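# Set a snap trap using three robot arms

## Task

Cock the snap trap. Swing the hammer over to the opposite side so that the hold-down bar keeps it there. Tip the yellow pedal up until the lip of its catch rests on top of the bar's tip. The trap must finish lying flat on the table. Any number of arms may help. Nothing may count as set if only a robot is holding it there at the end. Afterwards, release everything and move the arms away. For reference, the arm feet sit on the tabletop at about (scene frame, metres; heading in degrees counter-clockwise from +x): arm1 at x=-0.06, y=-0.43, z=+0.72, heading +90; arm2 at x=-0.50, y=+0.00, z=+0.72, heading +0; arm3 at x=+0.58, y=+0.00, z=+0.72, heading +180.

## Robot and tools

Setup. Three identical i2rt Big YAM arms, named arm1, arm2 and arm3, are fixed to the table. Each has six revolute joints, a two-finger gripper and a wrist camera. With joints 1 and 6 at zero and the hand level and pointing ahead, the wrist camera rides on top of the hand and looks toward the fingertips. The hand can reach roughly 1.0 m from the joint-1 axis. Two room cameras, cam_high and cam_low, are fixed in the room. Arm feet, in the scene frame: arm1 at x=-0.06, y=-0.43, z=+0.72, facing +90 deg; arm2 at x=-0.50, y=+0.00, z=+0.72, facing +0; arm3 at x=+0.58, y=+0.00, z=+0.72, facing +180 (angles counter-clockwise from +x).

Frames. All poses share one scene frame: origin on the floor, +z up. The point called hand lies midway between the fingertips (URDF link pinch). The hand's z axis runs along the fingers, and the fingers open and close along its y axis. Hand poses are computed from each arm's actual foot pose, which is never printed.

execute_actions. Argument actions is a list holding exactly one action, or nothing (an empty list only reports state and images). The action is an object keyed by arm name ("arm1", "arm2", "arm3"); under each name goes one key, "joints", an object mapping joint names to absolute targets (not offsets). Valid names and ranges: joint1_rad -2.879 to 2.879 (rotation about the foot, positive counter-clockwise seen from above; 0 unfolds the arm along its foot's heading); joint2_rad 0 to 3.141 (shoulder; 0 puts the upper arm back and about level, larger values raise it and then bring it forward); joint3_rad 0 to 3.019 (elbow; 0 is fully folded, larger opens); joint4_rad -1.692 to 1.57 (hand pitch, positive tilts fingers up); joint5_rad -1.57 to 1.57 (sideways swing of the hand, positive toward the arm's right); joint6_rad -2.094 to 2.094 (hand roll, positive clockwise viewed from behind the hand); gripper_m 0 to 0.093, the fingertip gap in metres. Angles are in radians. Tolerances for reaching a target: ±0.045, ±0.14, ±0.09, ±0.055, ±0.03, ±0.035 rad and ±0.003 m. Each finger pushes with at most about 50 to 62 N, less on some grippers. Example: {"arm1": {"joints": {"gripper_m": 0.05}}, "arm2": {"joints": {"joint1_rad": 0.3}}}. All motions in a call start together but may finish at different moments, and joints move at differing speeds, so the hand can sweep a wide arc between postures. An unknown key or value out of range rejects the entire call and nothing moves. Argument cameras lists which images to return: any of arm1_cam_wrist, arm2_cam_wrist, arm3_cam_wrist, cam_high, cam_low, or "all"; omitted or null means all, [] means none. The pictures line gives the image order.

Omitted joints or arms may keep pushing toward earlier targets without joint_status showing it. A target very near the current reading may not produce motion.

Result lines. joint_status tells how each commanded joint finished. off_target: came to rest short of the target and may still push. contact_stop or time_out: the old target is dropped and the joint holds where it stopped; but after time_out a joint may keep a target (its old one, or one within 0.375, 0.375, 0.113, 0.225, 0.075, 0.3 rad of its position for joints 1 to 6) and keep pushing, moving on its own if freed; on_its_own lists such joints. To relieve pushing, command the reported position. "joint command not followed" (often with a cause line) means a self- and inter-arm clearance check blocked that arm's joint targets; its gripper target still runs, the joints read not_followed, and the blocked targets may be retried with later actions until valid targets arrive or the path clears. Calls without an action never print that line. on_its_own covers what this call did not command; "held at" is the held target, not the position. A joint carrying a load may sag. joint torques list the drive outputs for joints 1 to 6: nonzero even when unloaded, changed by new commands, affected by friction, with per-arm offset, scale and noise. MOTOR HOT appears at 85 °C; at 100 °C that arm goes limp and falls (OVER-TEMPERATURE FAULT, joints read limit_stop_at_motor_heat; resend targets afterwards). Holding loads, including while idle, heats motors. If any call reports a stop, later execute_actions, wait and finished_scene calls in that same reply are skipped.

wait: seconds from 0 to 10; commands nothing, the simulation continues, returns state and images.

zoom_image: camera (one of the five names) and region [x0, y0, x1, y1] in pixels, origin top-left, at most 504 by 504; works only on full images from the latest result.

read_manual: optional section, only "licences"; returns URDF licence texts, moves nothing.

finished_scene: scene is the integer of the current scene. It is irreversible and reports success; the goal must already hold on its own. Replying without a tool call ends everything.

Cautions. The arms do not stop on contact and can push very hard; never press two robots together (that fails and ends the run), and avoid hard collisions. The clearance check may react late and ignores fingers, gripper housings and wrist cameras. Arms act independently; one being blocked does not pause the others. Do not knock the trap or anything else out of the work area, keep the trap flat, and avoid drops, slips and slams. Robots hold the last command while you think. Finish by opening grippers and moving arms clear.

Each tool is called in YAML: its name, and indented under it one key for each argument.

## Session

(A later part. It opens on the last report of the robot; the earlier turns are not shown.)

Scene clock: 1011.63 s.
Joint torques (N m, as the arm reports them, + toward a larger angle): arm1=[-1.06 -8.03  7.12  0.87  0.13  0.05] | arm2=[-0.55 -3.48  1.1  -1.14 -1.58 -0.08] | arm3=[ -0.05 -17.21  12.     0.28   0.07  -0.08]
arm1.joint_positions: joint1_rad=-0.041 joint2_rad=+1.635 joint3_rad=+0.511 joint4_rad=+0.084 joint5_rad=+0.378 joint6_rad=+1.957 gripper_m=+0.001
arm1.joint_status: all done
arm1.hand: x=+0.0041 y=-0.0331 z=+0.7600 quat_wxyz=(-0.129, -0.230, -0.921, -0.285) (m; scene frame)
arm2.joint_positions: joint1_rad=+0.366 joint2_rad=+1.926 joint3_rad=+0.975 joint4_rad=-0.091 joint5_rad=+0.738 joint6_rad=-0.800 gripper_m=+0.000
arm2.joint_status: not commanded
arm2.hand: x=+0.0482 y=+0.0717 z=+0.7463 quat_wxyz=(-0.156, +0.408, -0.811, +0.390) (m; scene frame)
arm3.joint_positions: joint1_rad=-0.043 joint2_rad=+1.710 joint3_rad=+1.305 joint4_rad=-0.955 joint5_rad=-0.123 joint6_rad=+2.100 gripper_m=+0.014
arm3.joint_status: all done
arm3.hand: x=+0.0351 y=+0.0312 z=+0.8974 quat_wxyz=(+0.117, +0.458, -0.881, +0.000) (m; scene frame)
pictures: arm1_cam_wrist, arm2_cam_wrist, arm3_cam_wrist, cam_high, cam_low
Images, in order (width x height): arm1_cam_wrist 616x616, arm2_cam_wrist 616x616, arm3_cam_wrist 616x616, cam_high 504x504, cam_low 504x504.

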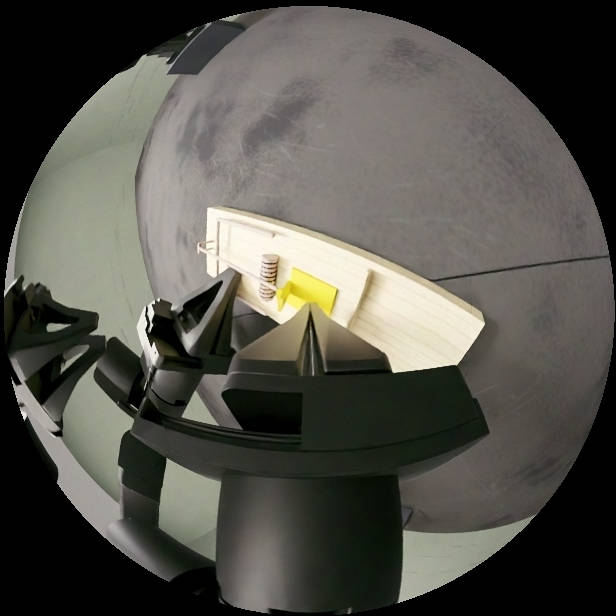

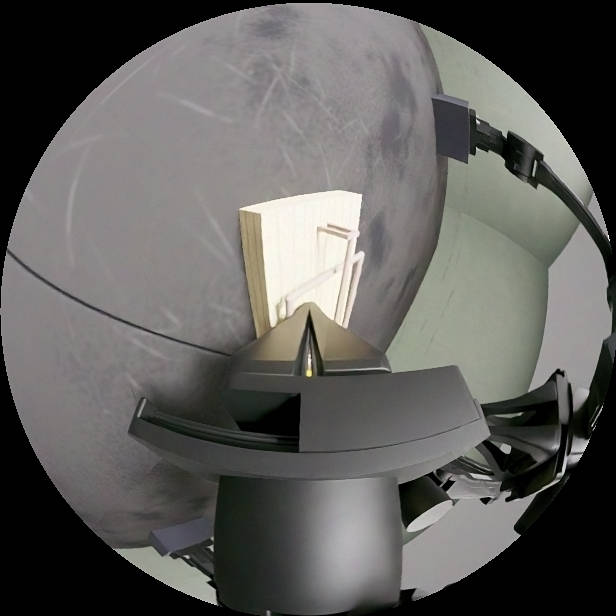

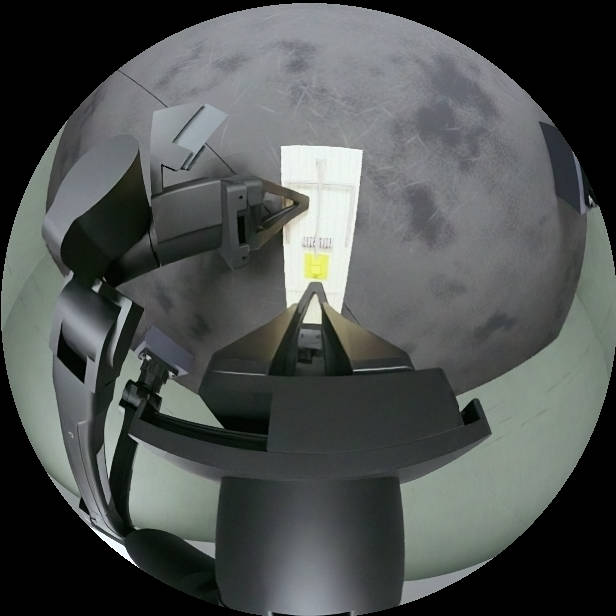

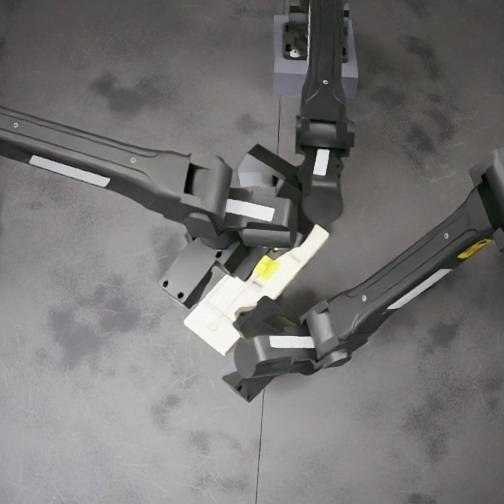

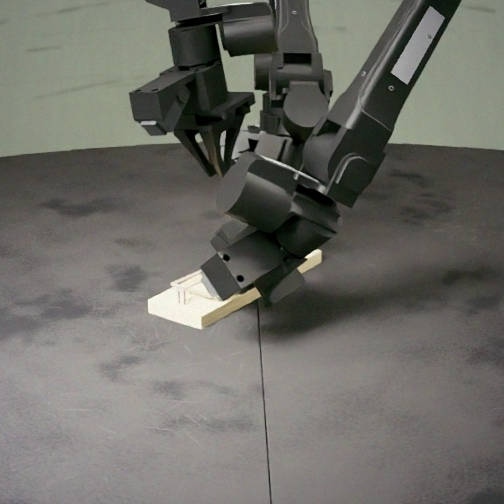

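The bar is down. Let me check alignment in detail.

zoom_image:
  camera: "arm3_cam_wrist"
  region: [265, 220, 365, 320]

zoom_image:
  camera: "arm1_cam_wrist"
  region: [240, 240, 380, 340]

zoom_image:
  camera: "cam_high"
  region: [225, 220, 325, 320]

Region (265, 220, 365, 320) of arm3_cam_wrist's 616x616 image, scaled by 5.040, with more detail than that image has.

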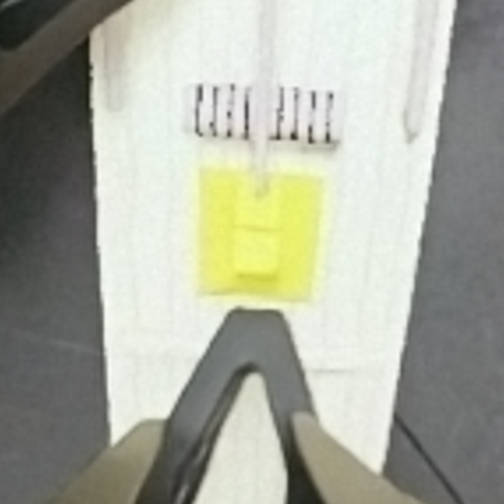

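Region (240, 240, 380, 340) of arm1_cam_wrist's 616x616 image, scaled by 3.600, with more detail than that image has; it fills the top 360 rows of this view, and the rest is white.

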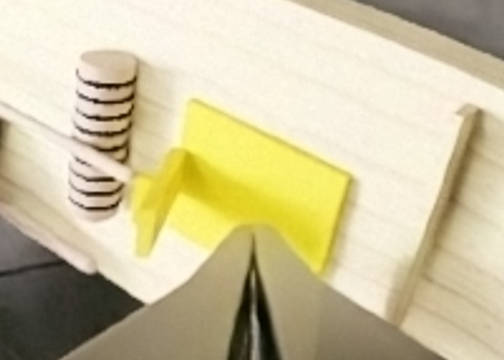

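Region (225, 220, 325, 320) of cam_high's 504x504 image, scaled by 5.040, with more detail than that image has.

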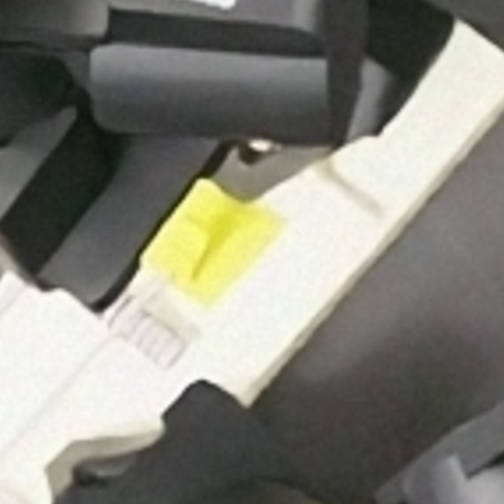

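execute_actions:
  actions:
    - {"arm1":{"joints":{"joint1_rad":-0.088,"joint2_rad":1.703,"joint3_rad":0.598}}}
  cameras: ["arm1_cam_wrist", "arm3_cam_wrist", "cam_high"]

Scene clock: 1057.67 s.
Joint torques (N m, as the arm reports them, + toward a larger angle): arm1=[-0.9  -9.54  7.47  0.95  0.11  0.06] | arm2=[-0.89 -3.1   1.09 -1.1  -1.55 -0.09] | arm3=[ -0.05 -17.21  12.12   0.3    0.07  -0.08]
arm1.joint_positions: joint1_rad=-0.087 joint2_rad=+1.694 joint3_rad=+0.571 joint4_rad=+0.082 joint5_rad=+0.378 joint6_rad=+1.958 gripper_m=+0.001
arm1.joint_status: all done
arm1.hand: x=+0.0230 y=-0.0143 z=+0.7537 quat_wxyz=(-0.135, -0.252, -0.916, -0.282) (m; scene frame)
arm2.joint_positions: joint1_rad=+0.366 joint2_rad=+1.926 joint3_rad=+0.975 joint4_rad=-0.091 joint5_rad=+0.738 joint6_rad=-0.800 gripper_m=+0.000
arm2.joint_status: not commanded
arm2.hand: x=+0.0482 y=+0.0717 z=+0.7463 quat_wxyz=(-0.156, +0.408, -0.811, +0.390) (m; scene frame)
arm3.joint_positions: joint1_rad=-0.043 joint2_rad=+1.710 joint3_rad=+1.305 joint4_rad=-0.955 joint5_rad=-0.123 joint6_rad=+2.100 gripper_m=+0.014
arm3.joint_status: not commanded
arm3.hand: x=+0.0351 y=+0.0312 z=+0.8974 quat_wxyz=(+0.117, +0.458, -0.881, +0.000) (m; scene frame)
pictures: arm1_cam_wrist, arm3_cam_wrist, cam_high
Images, in order (width x height): arm1_cam_wrist 616x616, arm3_cam_wrist 616x616, cam_high 504x504.

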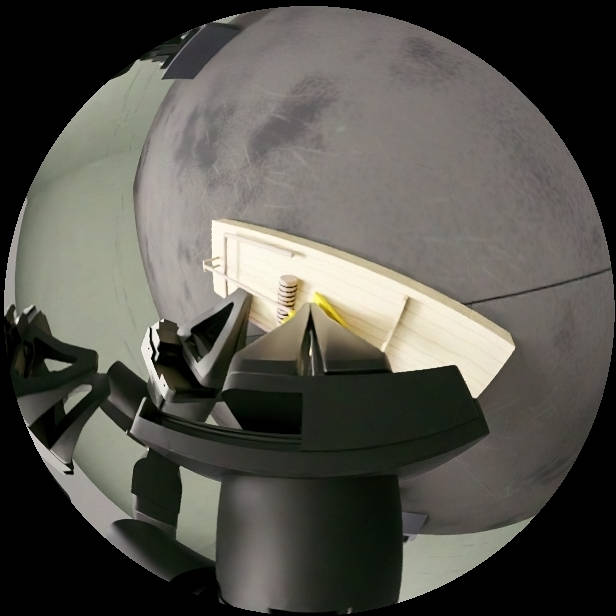

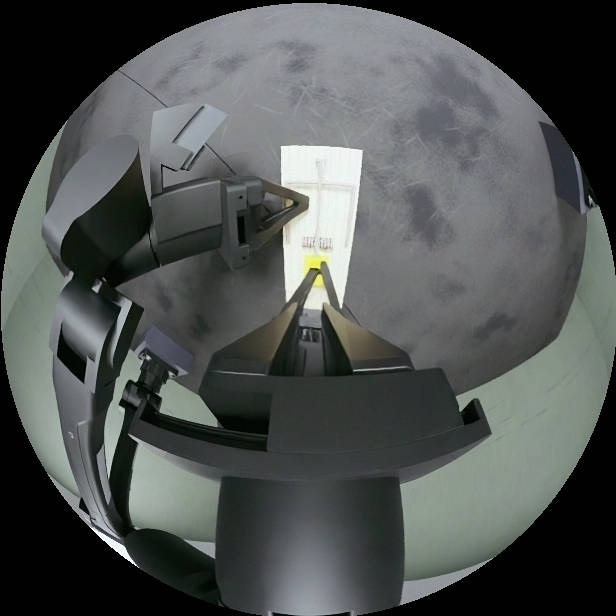

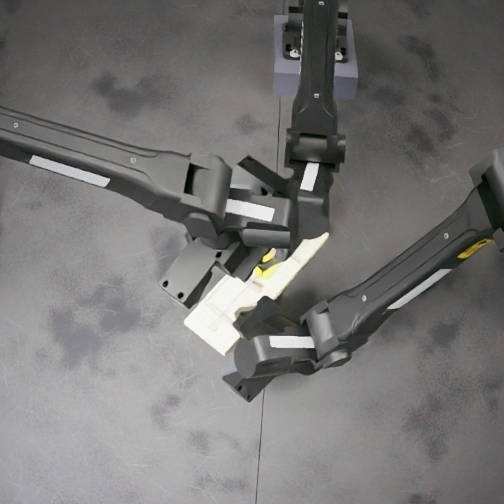

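zoom_image:
  camera: "arm3_cam_wrist"
  region: [265, 220, 365, 320]

zoom_image:
  camera: "arm1_cam_wrist"
  region: [250, 260, 370, 350]

zoom_image:
  camera: "cam_high"
  region: [230, 235, 310, 315]

Region (265, 220, 365, 320) of arm3_cam_wrist's 616x616 image, scaled by 5.040, with more detail than that image has.

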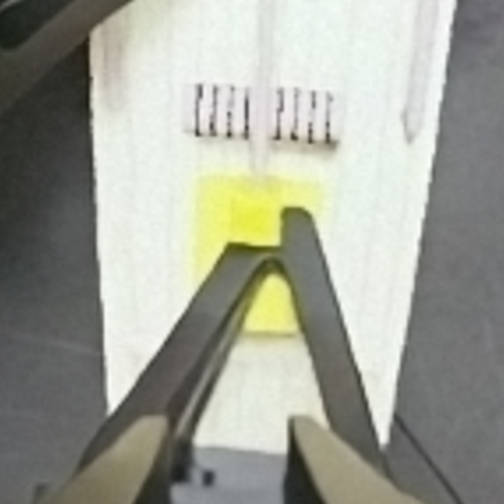

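Region (250, 260, 370, 350) of arm1_cam_wrist's 616x616 image, scaled by 4.200, with more detail than that image has; it fills the top 378 rows of this view, and the rest is white.

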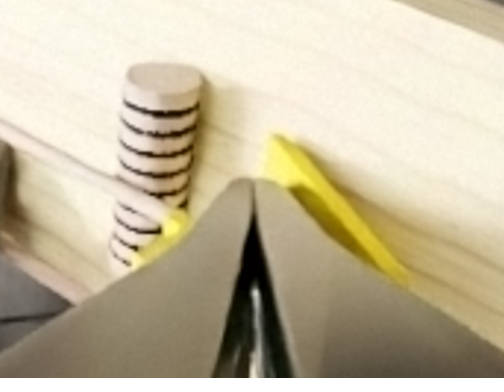

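Region (230, 235, 310, 315) of cam_high's 504x504 image, scaled by 6.300, with more detail than that image has.

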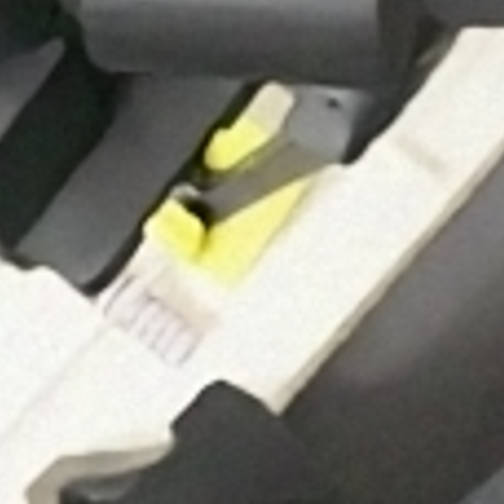

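execute_actions:
  actions:
    - {"arm1":{"joints":{"joint3_rad":0.612}},"arm2":{"joints":{"joint2_rad":1.978,"joint3_rad":0.946,"joint4_rad":-0.111,"joint5_rad":0.722}}}

Scene clock: 1076.87 s.
Joint torques (N m, as the arm reports them, + toward a larger angle): arm1=[-0.88 -9.93  8.45  0.9   0.16  0.04] | arm2=[-0.55 -7.45  3.68 -0.2  -0.99 -0.08] | arm3=[ -0.02 -17.2   12.11   0.29   0.06  -0.08]
arm1.joint_positions: joint1_rad=-0.087 joint2_rad=+1.694 joint3_rad=+0.572 joint4_rad=+0.081 joint5_rad=+0.378 joint6_rad=+1.958 gripper_m=+0.001
arm1.joint_status: all done
arm1.hand: x=+0.0230 y=-0.0139 z=+0.7539 quat_wxyz=(-0.135, -0.252, -0.916, -0.282) (m; scene frame)
arm2.joint_positions: joint1_rad=+0.366 joint2_rad=+1.920 joint3_rad=+0.978 joint4_rad=-0.086 joint5_rad=+0.751 joint6_rad=-0.800 gripper_m=+0.000
arm2.joint_status: all done
arm2.hand: x=+0.0511 y=+0.0710 z=+0.7522 quat_wxyz=(-0.160, +0.403, -0.810, +0.396) (m; scene frame)
arm3.joint_positions: joint1_rad=-0.043 joint2_rad=+1.710 joint3_rad=+1.305 joint4_rad=-0.955 joint5_rad=-0.123 joint6_rad=+2.100 gripper_m=+0.014
arm3.joint_status: not commanded
arm3.hand: x=+0.0351 y=+0.0312 z=+0.8974 quat_wxyz=(+0.117, +0.458, -0.881, +0.000) (m; scene frame)
pictures: arm1_cam_wrist, arm2_cam_wrist, arm3_cam_wrist, cam_high, cam_low
Images, in order (width x height): arm1_cam_wrist 616x616, arm2_cam_wrist 616x616, arm3_cam_wrist 616x616, cam_high 504x504, cam_low 504x504.

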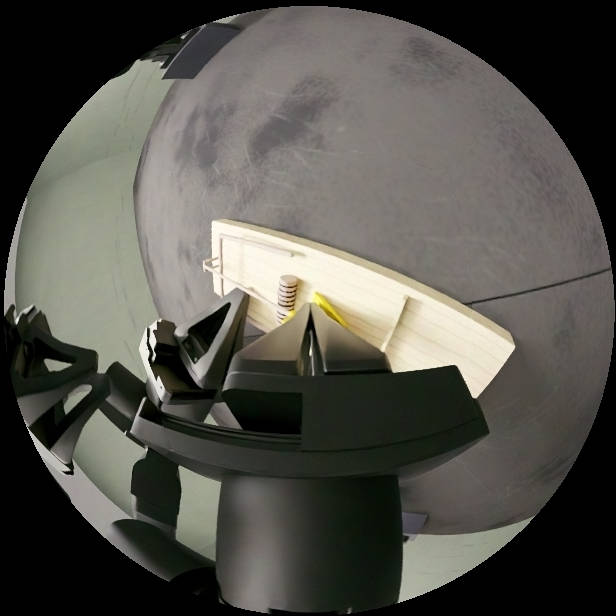

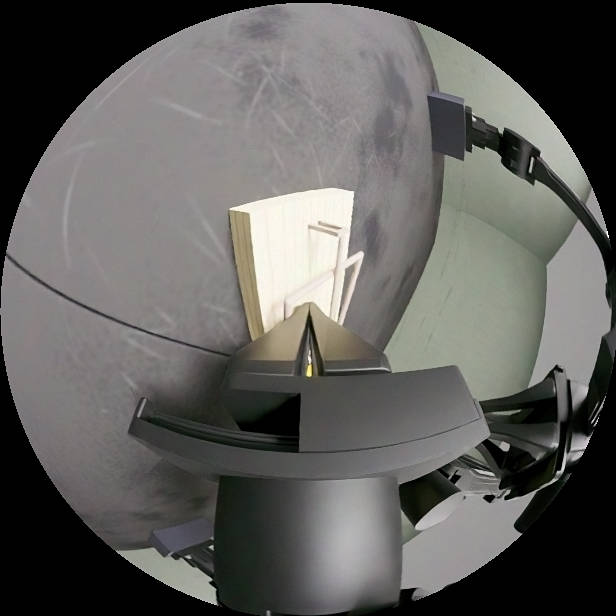

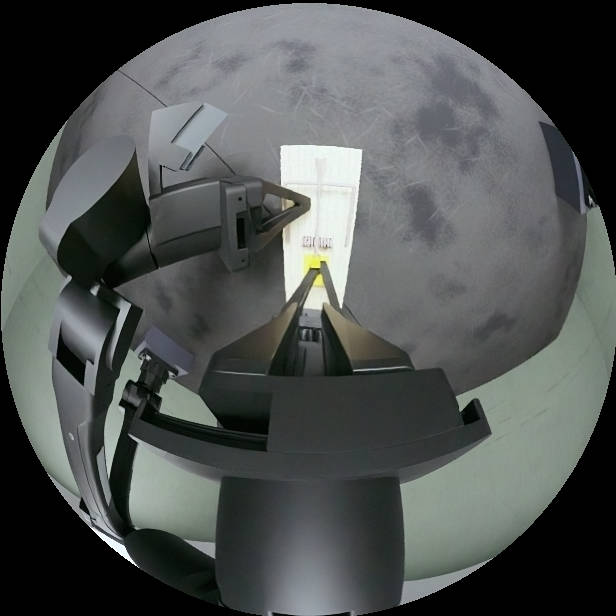

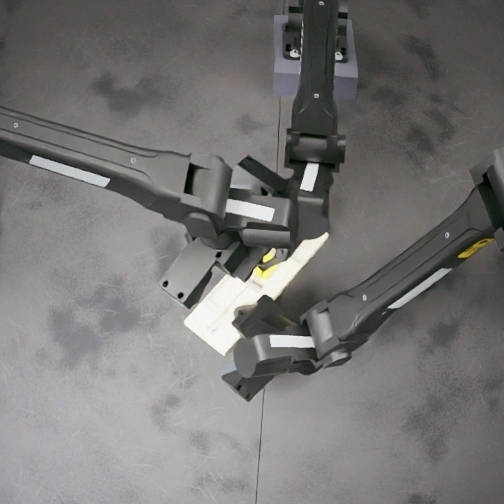

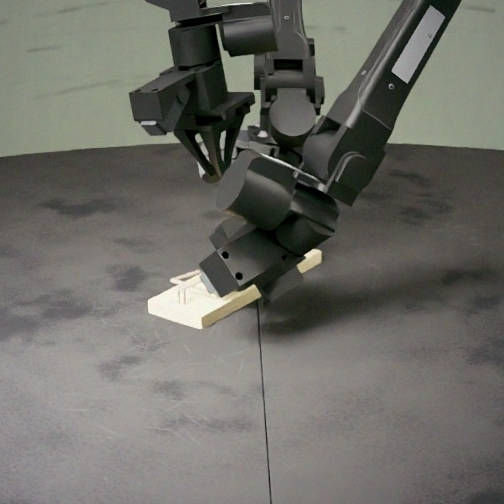

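zoom_image:
  camera: "arm3_cam_wrist"
  region: [260, 140, 380, 300]

zoom_image:
  camera: "arm1_cam_wrist"
  region: [190, 220, 360, 350]

Region (260, 140, 380, 300) of arm3_cam_wrist's 616x616 image, scaled by 3.150, with more detail than that image has; it fills the left 378 columns of this view, and the rest is white.

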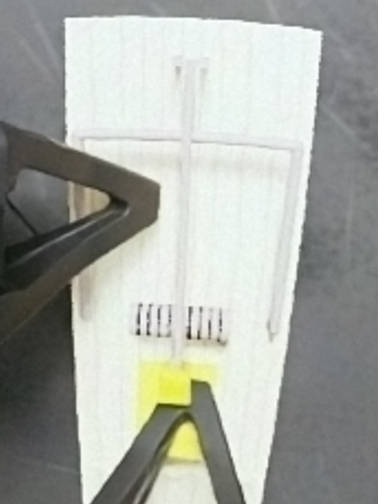

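Region (190, 220, 360, 350) of arm1_cam_wrist's 616x616 image, scaled by 2.965, with more detail than that image has; it fills the top 385 rows of this view, and the rest is white.

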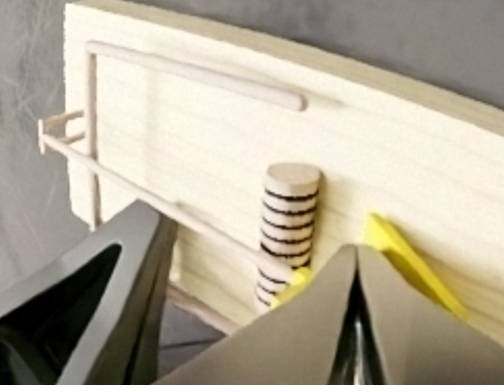

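execute_actions:
  actions:
    - {"arm1":{"joints":{"joint2_rad":1.61,"joint3_rad":0.565}},"arm2":{"joints":{"joint2_rad":1.845,"joint3_rad":0.965}},"arm3":{"joints":{"joint2_rad":1.60}}}

Scene clock: 1125.87 s.
Joint torques (N m, as the arm reports them, + toward a larger angle): arm1=[-0.89 -9.37  5.97  1.11  0.19  0.05] | arm2=[ -0.61 -12.14   6.44   0.8    0.28  -0.1 ] | arm3=[ -0.08 -16.38  12.78   0.65   0.07  -0.09]
arm1.joint_positions: joint1_rad=-0.087 joint2_rad=+1.605 joint3_rad=+0.565 joint4_rad=+0.081 joint5_rad=+0.377 joint6_rad=+1.958 gripper_m=+0.001
arm1.joint_status: all done
arm1.hand: x=+0.0234 y=-0.0031 z=+0.7875 quat_wxyz=(-0.126, -0.256, -0.904, -0.319) (m; scene frame)
arm2.joint_positions: joint1_rad=+0.367 joint2_rad=+1.853 joint3_rad=+0.966 joint4_rad=-0.105 joint5_rad=+0.724 joint6_rad=-0.800 gripper_m=+0.000
arm2.joint_status: all done
arm2.hand: x=+0.0516 y=+0.0750 z=+0.7783 quat_wxyz=(-0.180, +0.401, -0.811, +0.386) (m; scene frame)
arm3.joint_positions: joint1_rad=-0.043 joint2_rad=+1.585 joint3_rad=+1.305 joint4_rad=-0.956 joint5_rad=-0.123 joint6_rad=+2.100 gripper_m=+0.014
arm3.joint_status: all done
arm3.hand: x=+0.0355 y=+0.0315 z=+0.9623 quat_wxyz=(+0.169, +0.458, -0.872, -0.033) (m; scene frame)
pictures: arm1_cam_wrist, arm2_cam_wrist, arm3_cam_wrist, cam_high, cam_low
Images, in order (width x height): arm1_cam_wrist 616x616, arm2_cam_wrist 616x616, arm3_cam_wrist 616x616, cam_high 504x504, cam_low 504x504.

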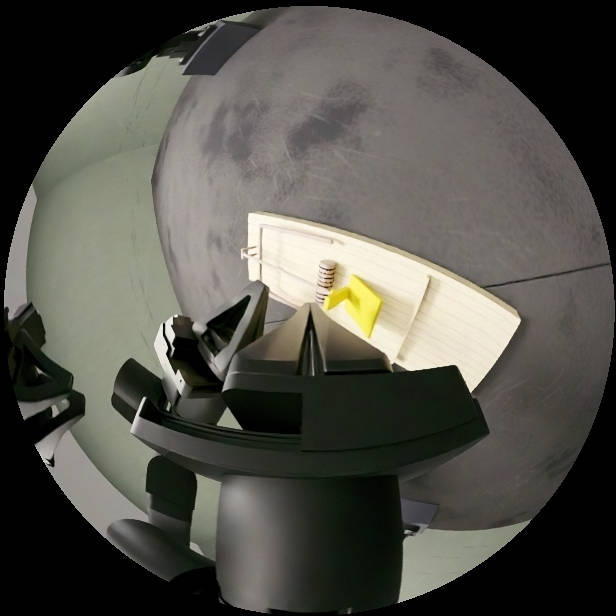

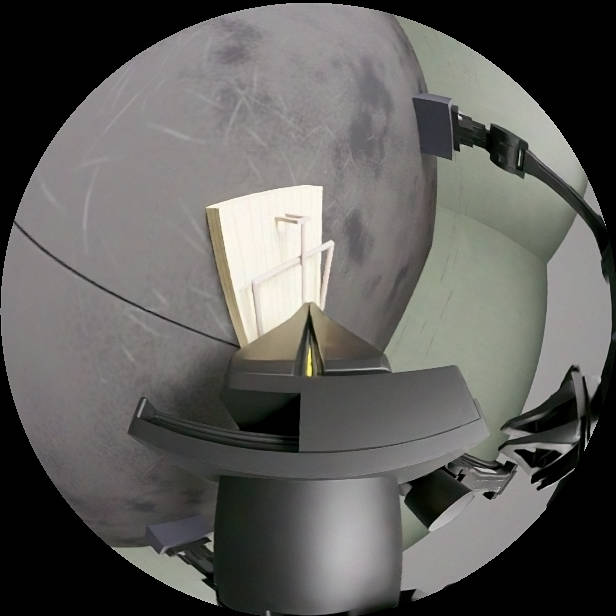

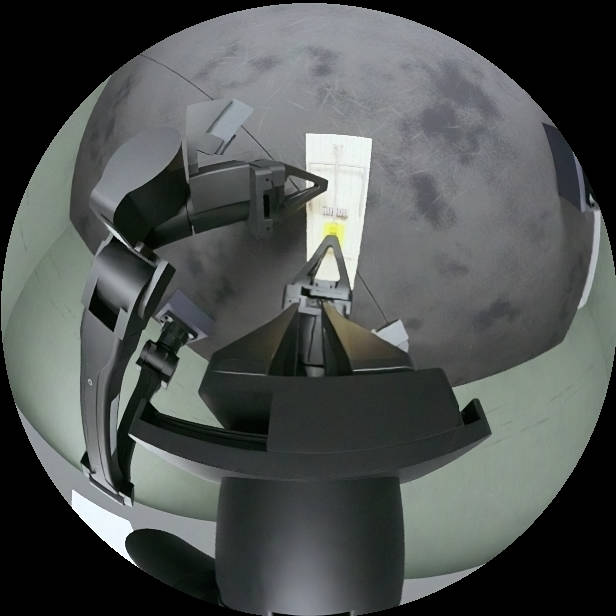

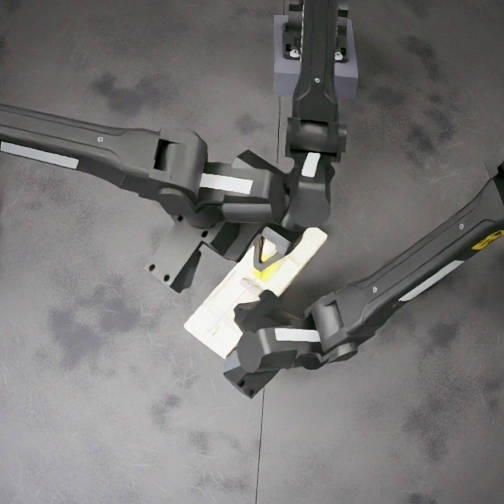

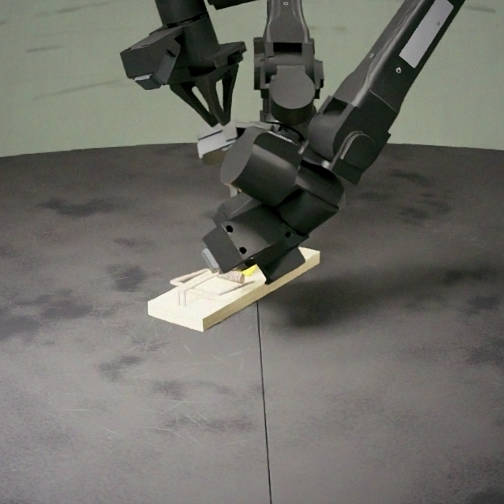

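execute_actions:
  actions:
    - {"arm1":{"joints":{"joint1_rad":0.2,"joint2_rad":1.28}},"arm2":{"joints":{"joint1_rad":0.66,"joint2_rad":1.53}},"arm3":{"joints":{"joint2_rad":1.30}}}

Scene clock: 1134.60 s.
Joint torques (N m, as the arm reports them, + toward a larger angle): arm1=[-1.24 -6.83  8.9   1.59  0.11  0.02] | arm2=[-1.37 -8.58  9.05  1.34  0.27 -0.09] | arm3=[ -0.04 -12.39  13.31   1.26   0.06  -0.11]
arm1.joint_positions: joint1_rad=+0.207 joint2_rad=+1.266 joint3_rad=+0.565 joint4_rad=+0.081 joint5_rad=+0.376 joint6_rad=+1.958 gripper_m=+0.001
arm1.joint_status: all done
arm1.hand: x=-0.1098 y=+0.0277 z=+0.9317 quat_wxyz=(-0.017, -0.146, -0.867, -0.477) (m; scene frame)
arm2.joint_positions: joint1_rad=+0.663 joint2_rad=+1.521 joint3_rad=+0.960 joint4_rad=-0.109 joint5_rad=+0.722 joint6_rad=-0.800 gripper_m=+0.000
arm2.joint_status: all done
arm2.hand: x=+0.0141 y=+0.2367 z=+0.9529 quat_wxyz=(-0.378, +0.440, -0.738, +0.345) (m; scene frame)
arm3.joint_positions: joint1_rad=-0.043 joint2_rad=+1.285 joint3_rad=+1.311 joint4_rad=-0.956 joint5_rad=-0.123 joint6_rad=+2.100 gripper_m=+0.014
arm3.joint_status: all done
arm3.hand: x=+0.0678 y=+0.0291 z=+1.1179 quat_wxyz=(+0.292, +0.449, -0.836, -0.115) (m; scene frame)
pictures: arm1_cam_wrist, arm2_cam_wrist, arm3_cam_wrist, cam_high, cam_low
Images, in order (width x height): arm1_cam_wrist 616x616, arm2_cam_wrist 616x616, arm3_cam_wrist 616x616, cam_high 504x504, cam_low 504x504.

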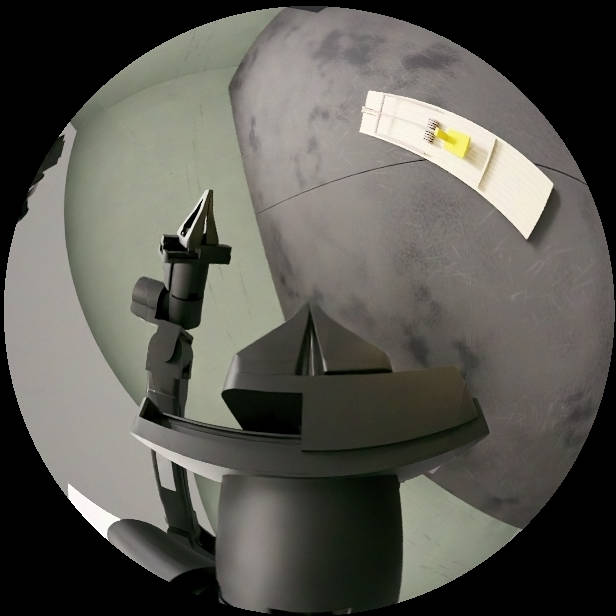

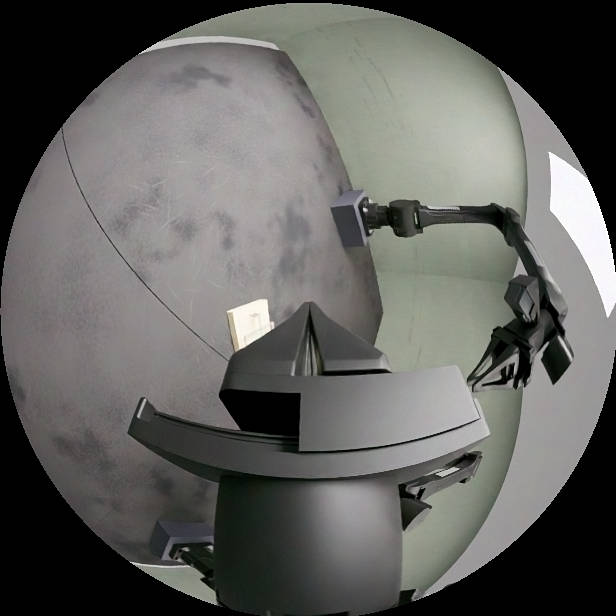

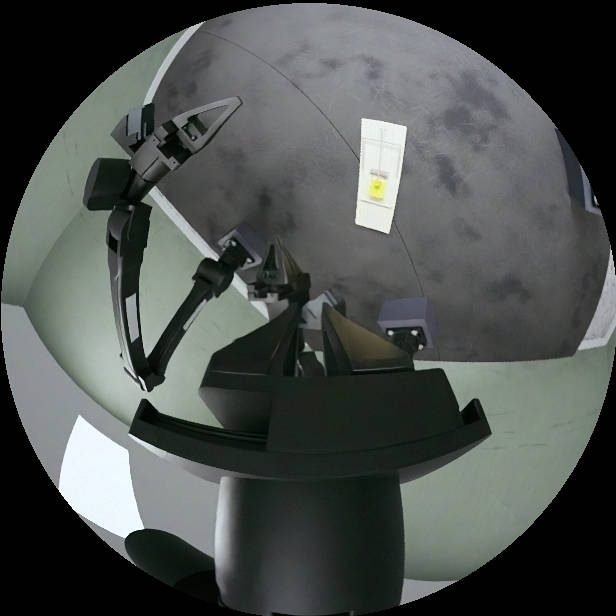

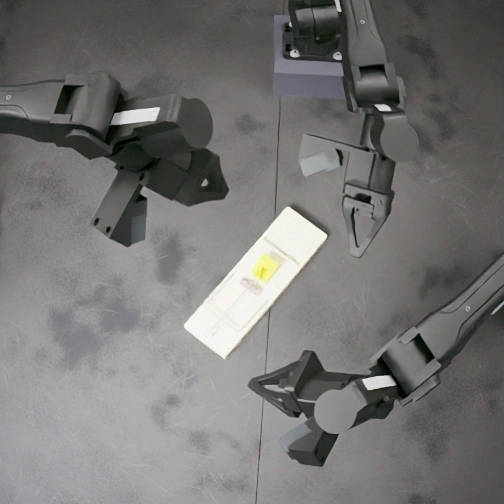

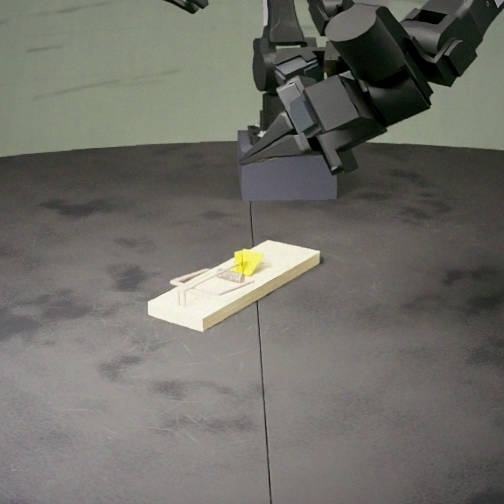

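zoom_image:
  camera: "cam_low"
  region: [140, 225, 330, 340]

Region (140, 225, 330, 340) of cam_low's 504x504 image, scaled by 2.653, with more detail than that image has; it fills the top 305 rows of this view, and the rest is white.

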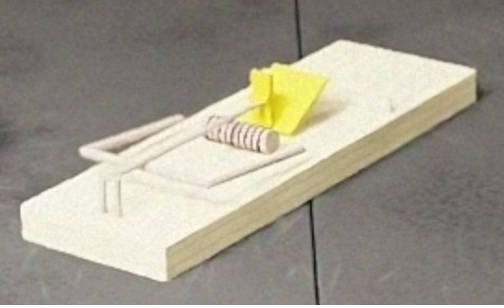

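The trap is set: the bar holds the hammer back, the pedal is tipped up with its lip over the bar tip, and all three arms are clear.

finished_scene:
  scene: 2

The scene is finished: the task was done.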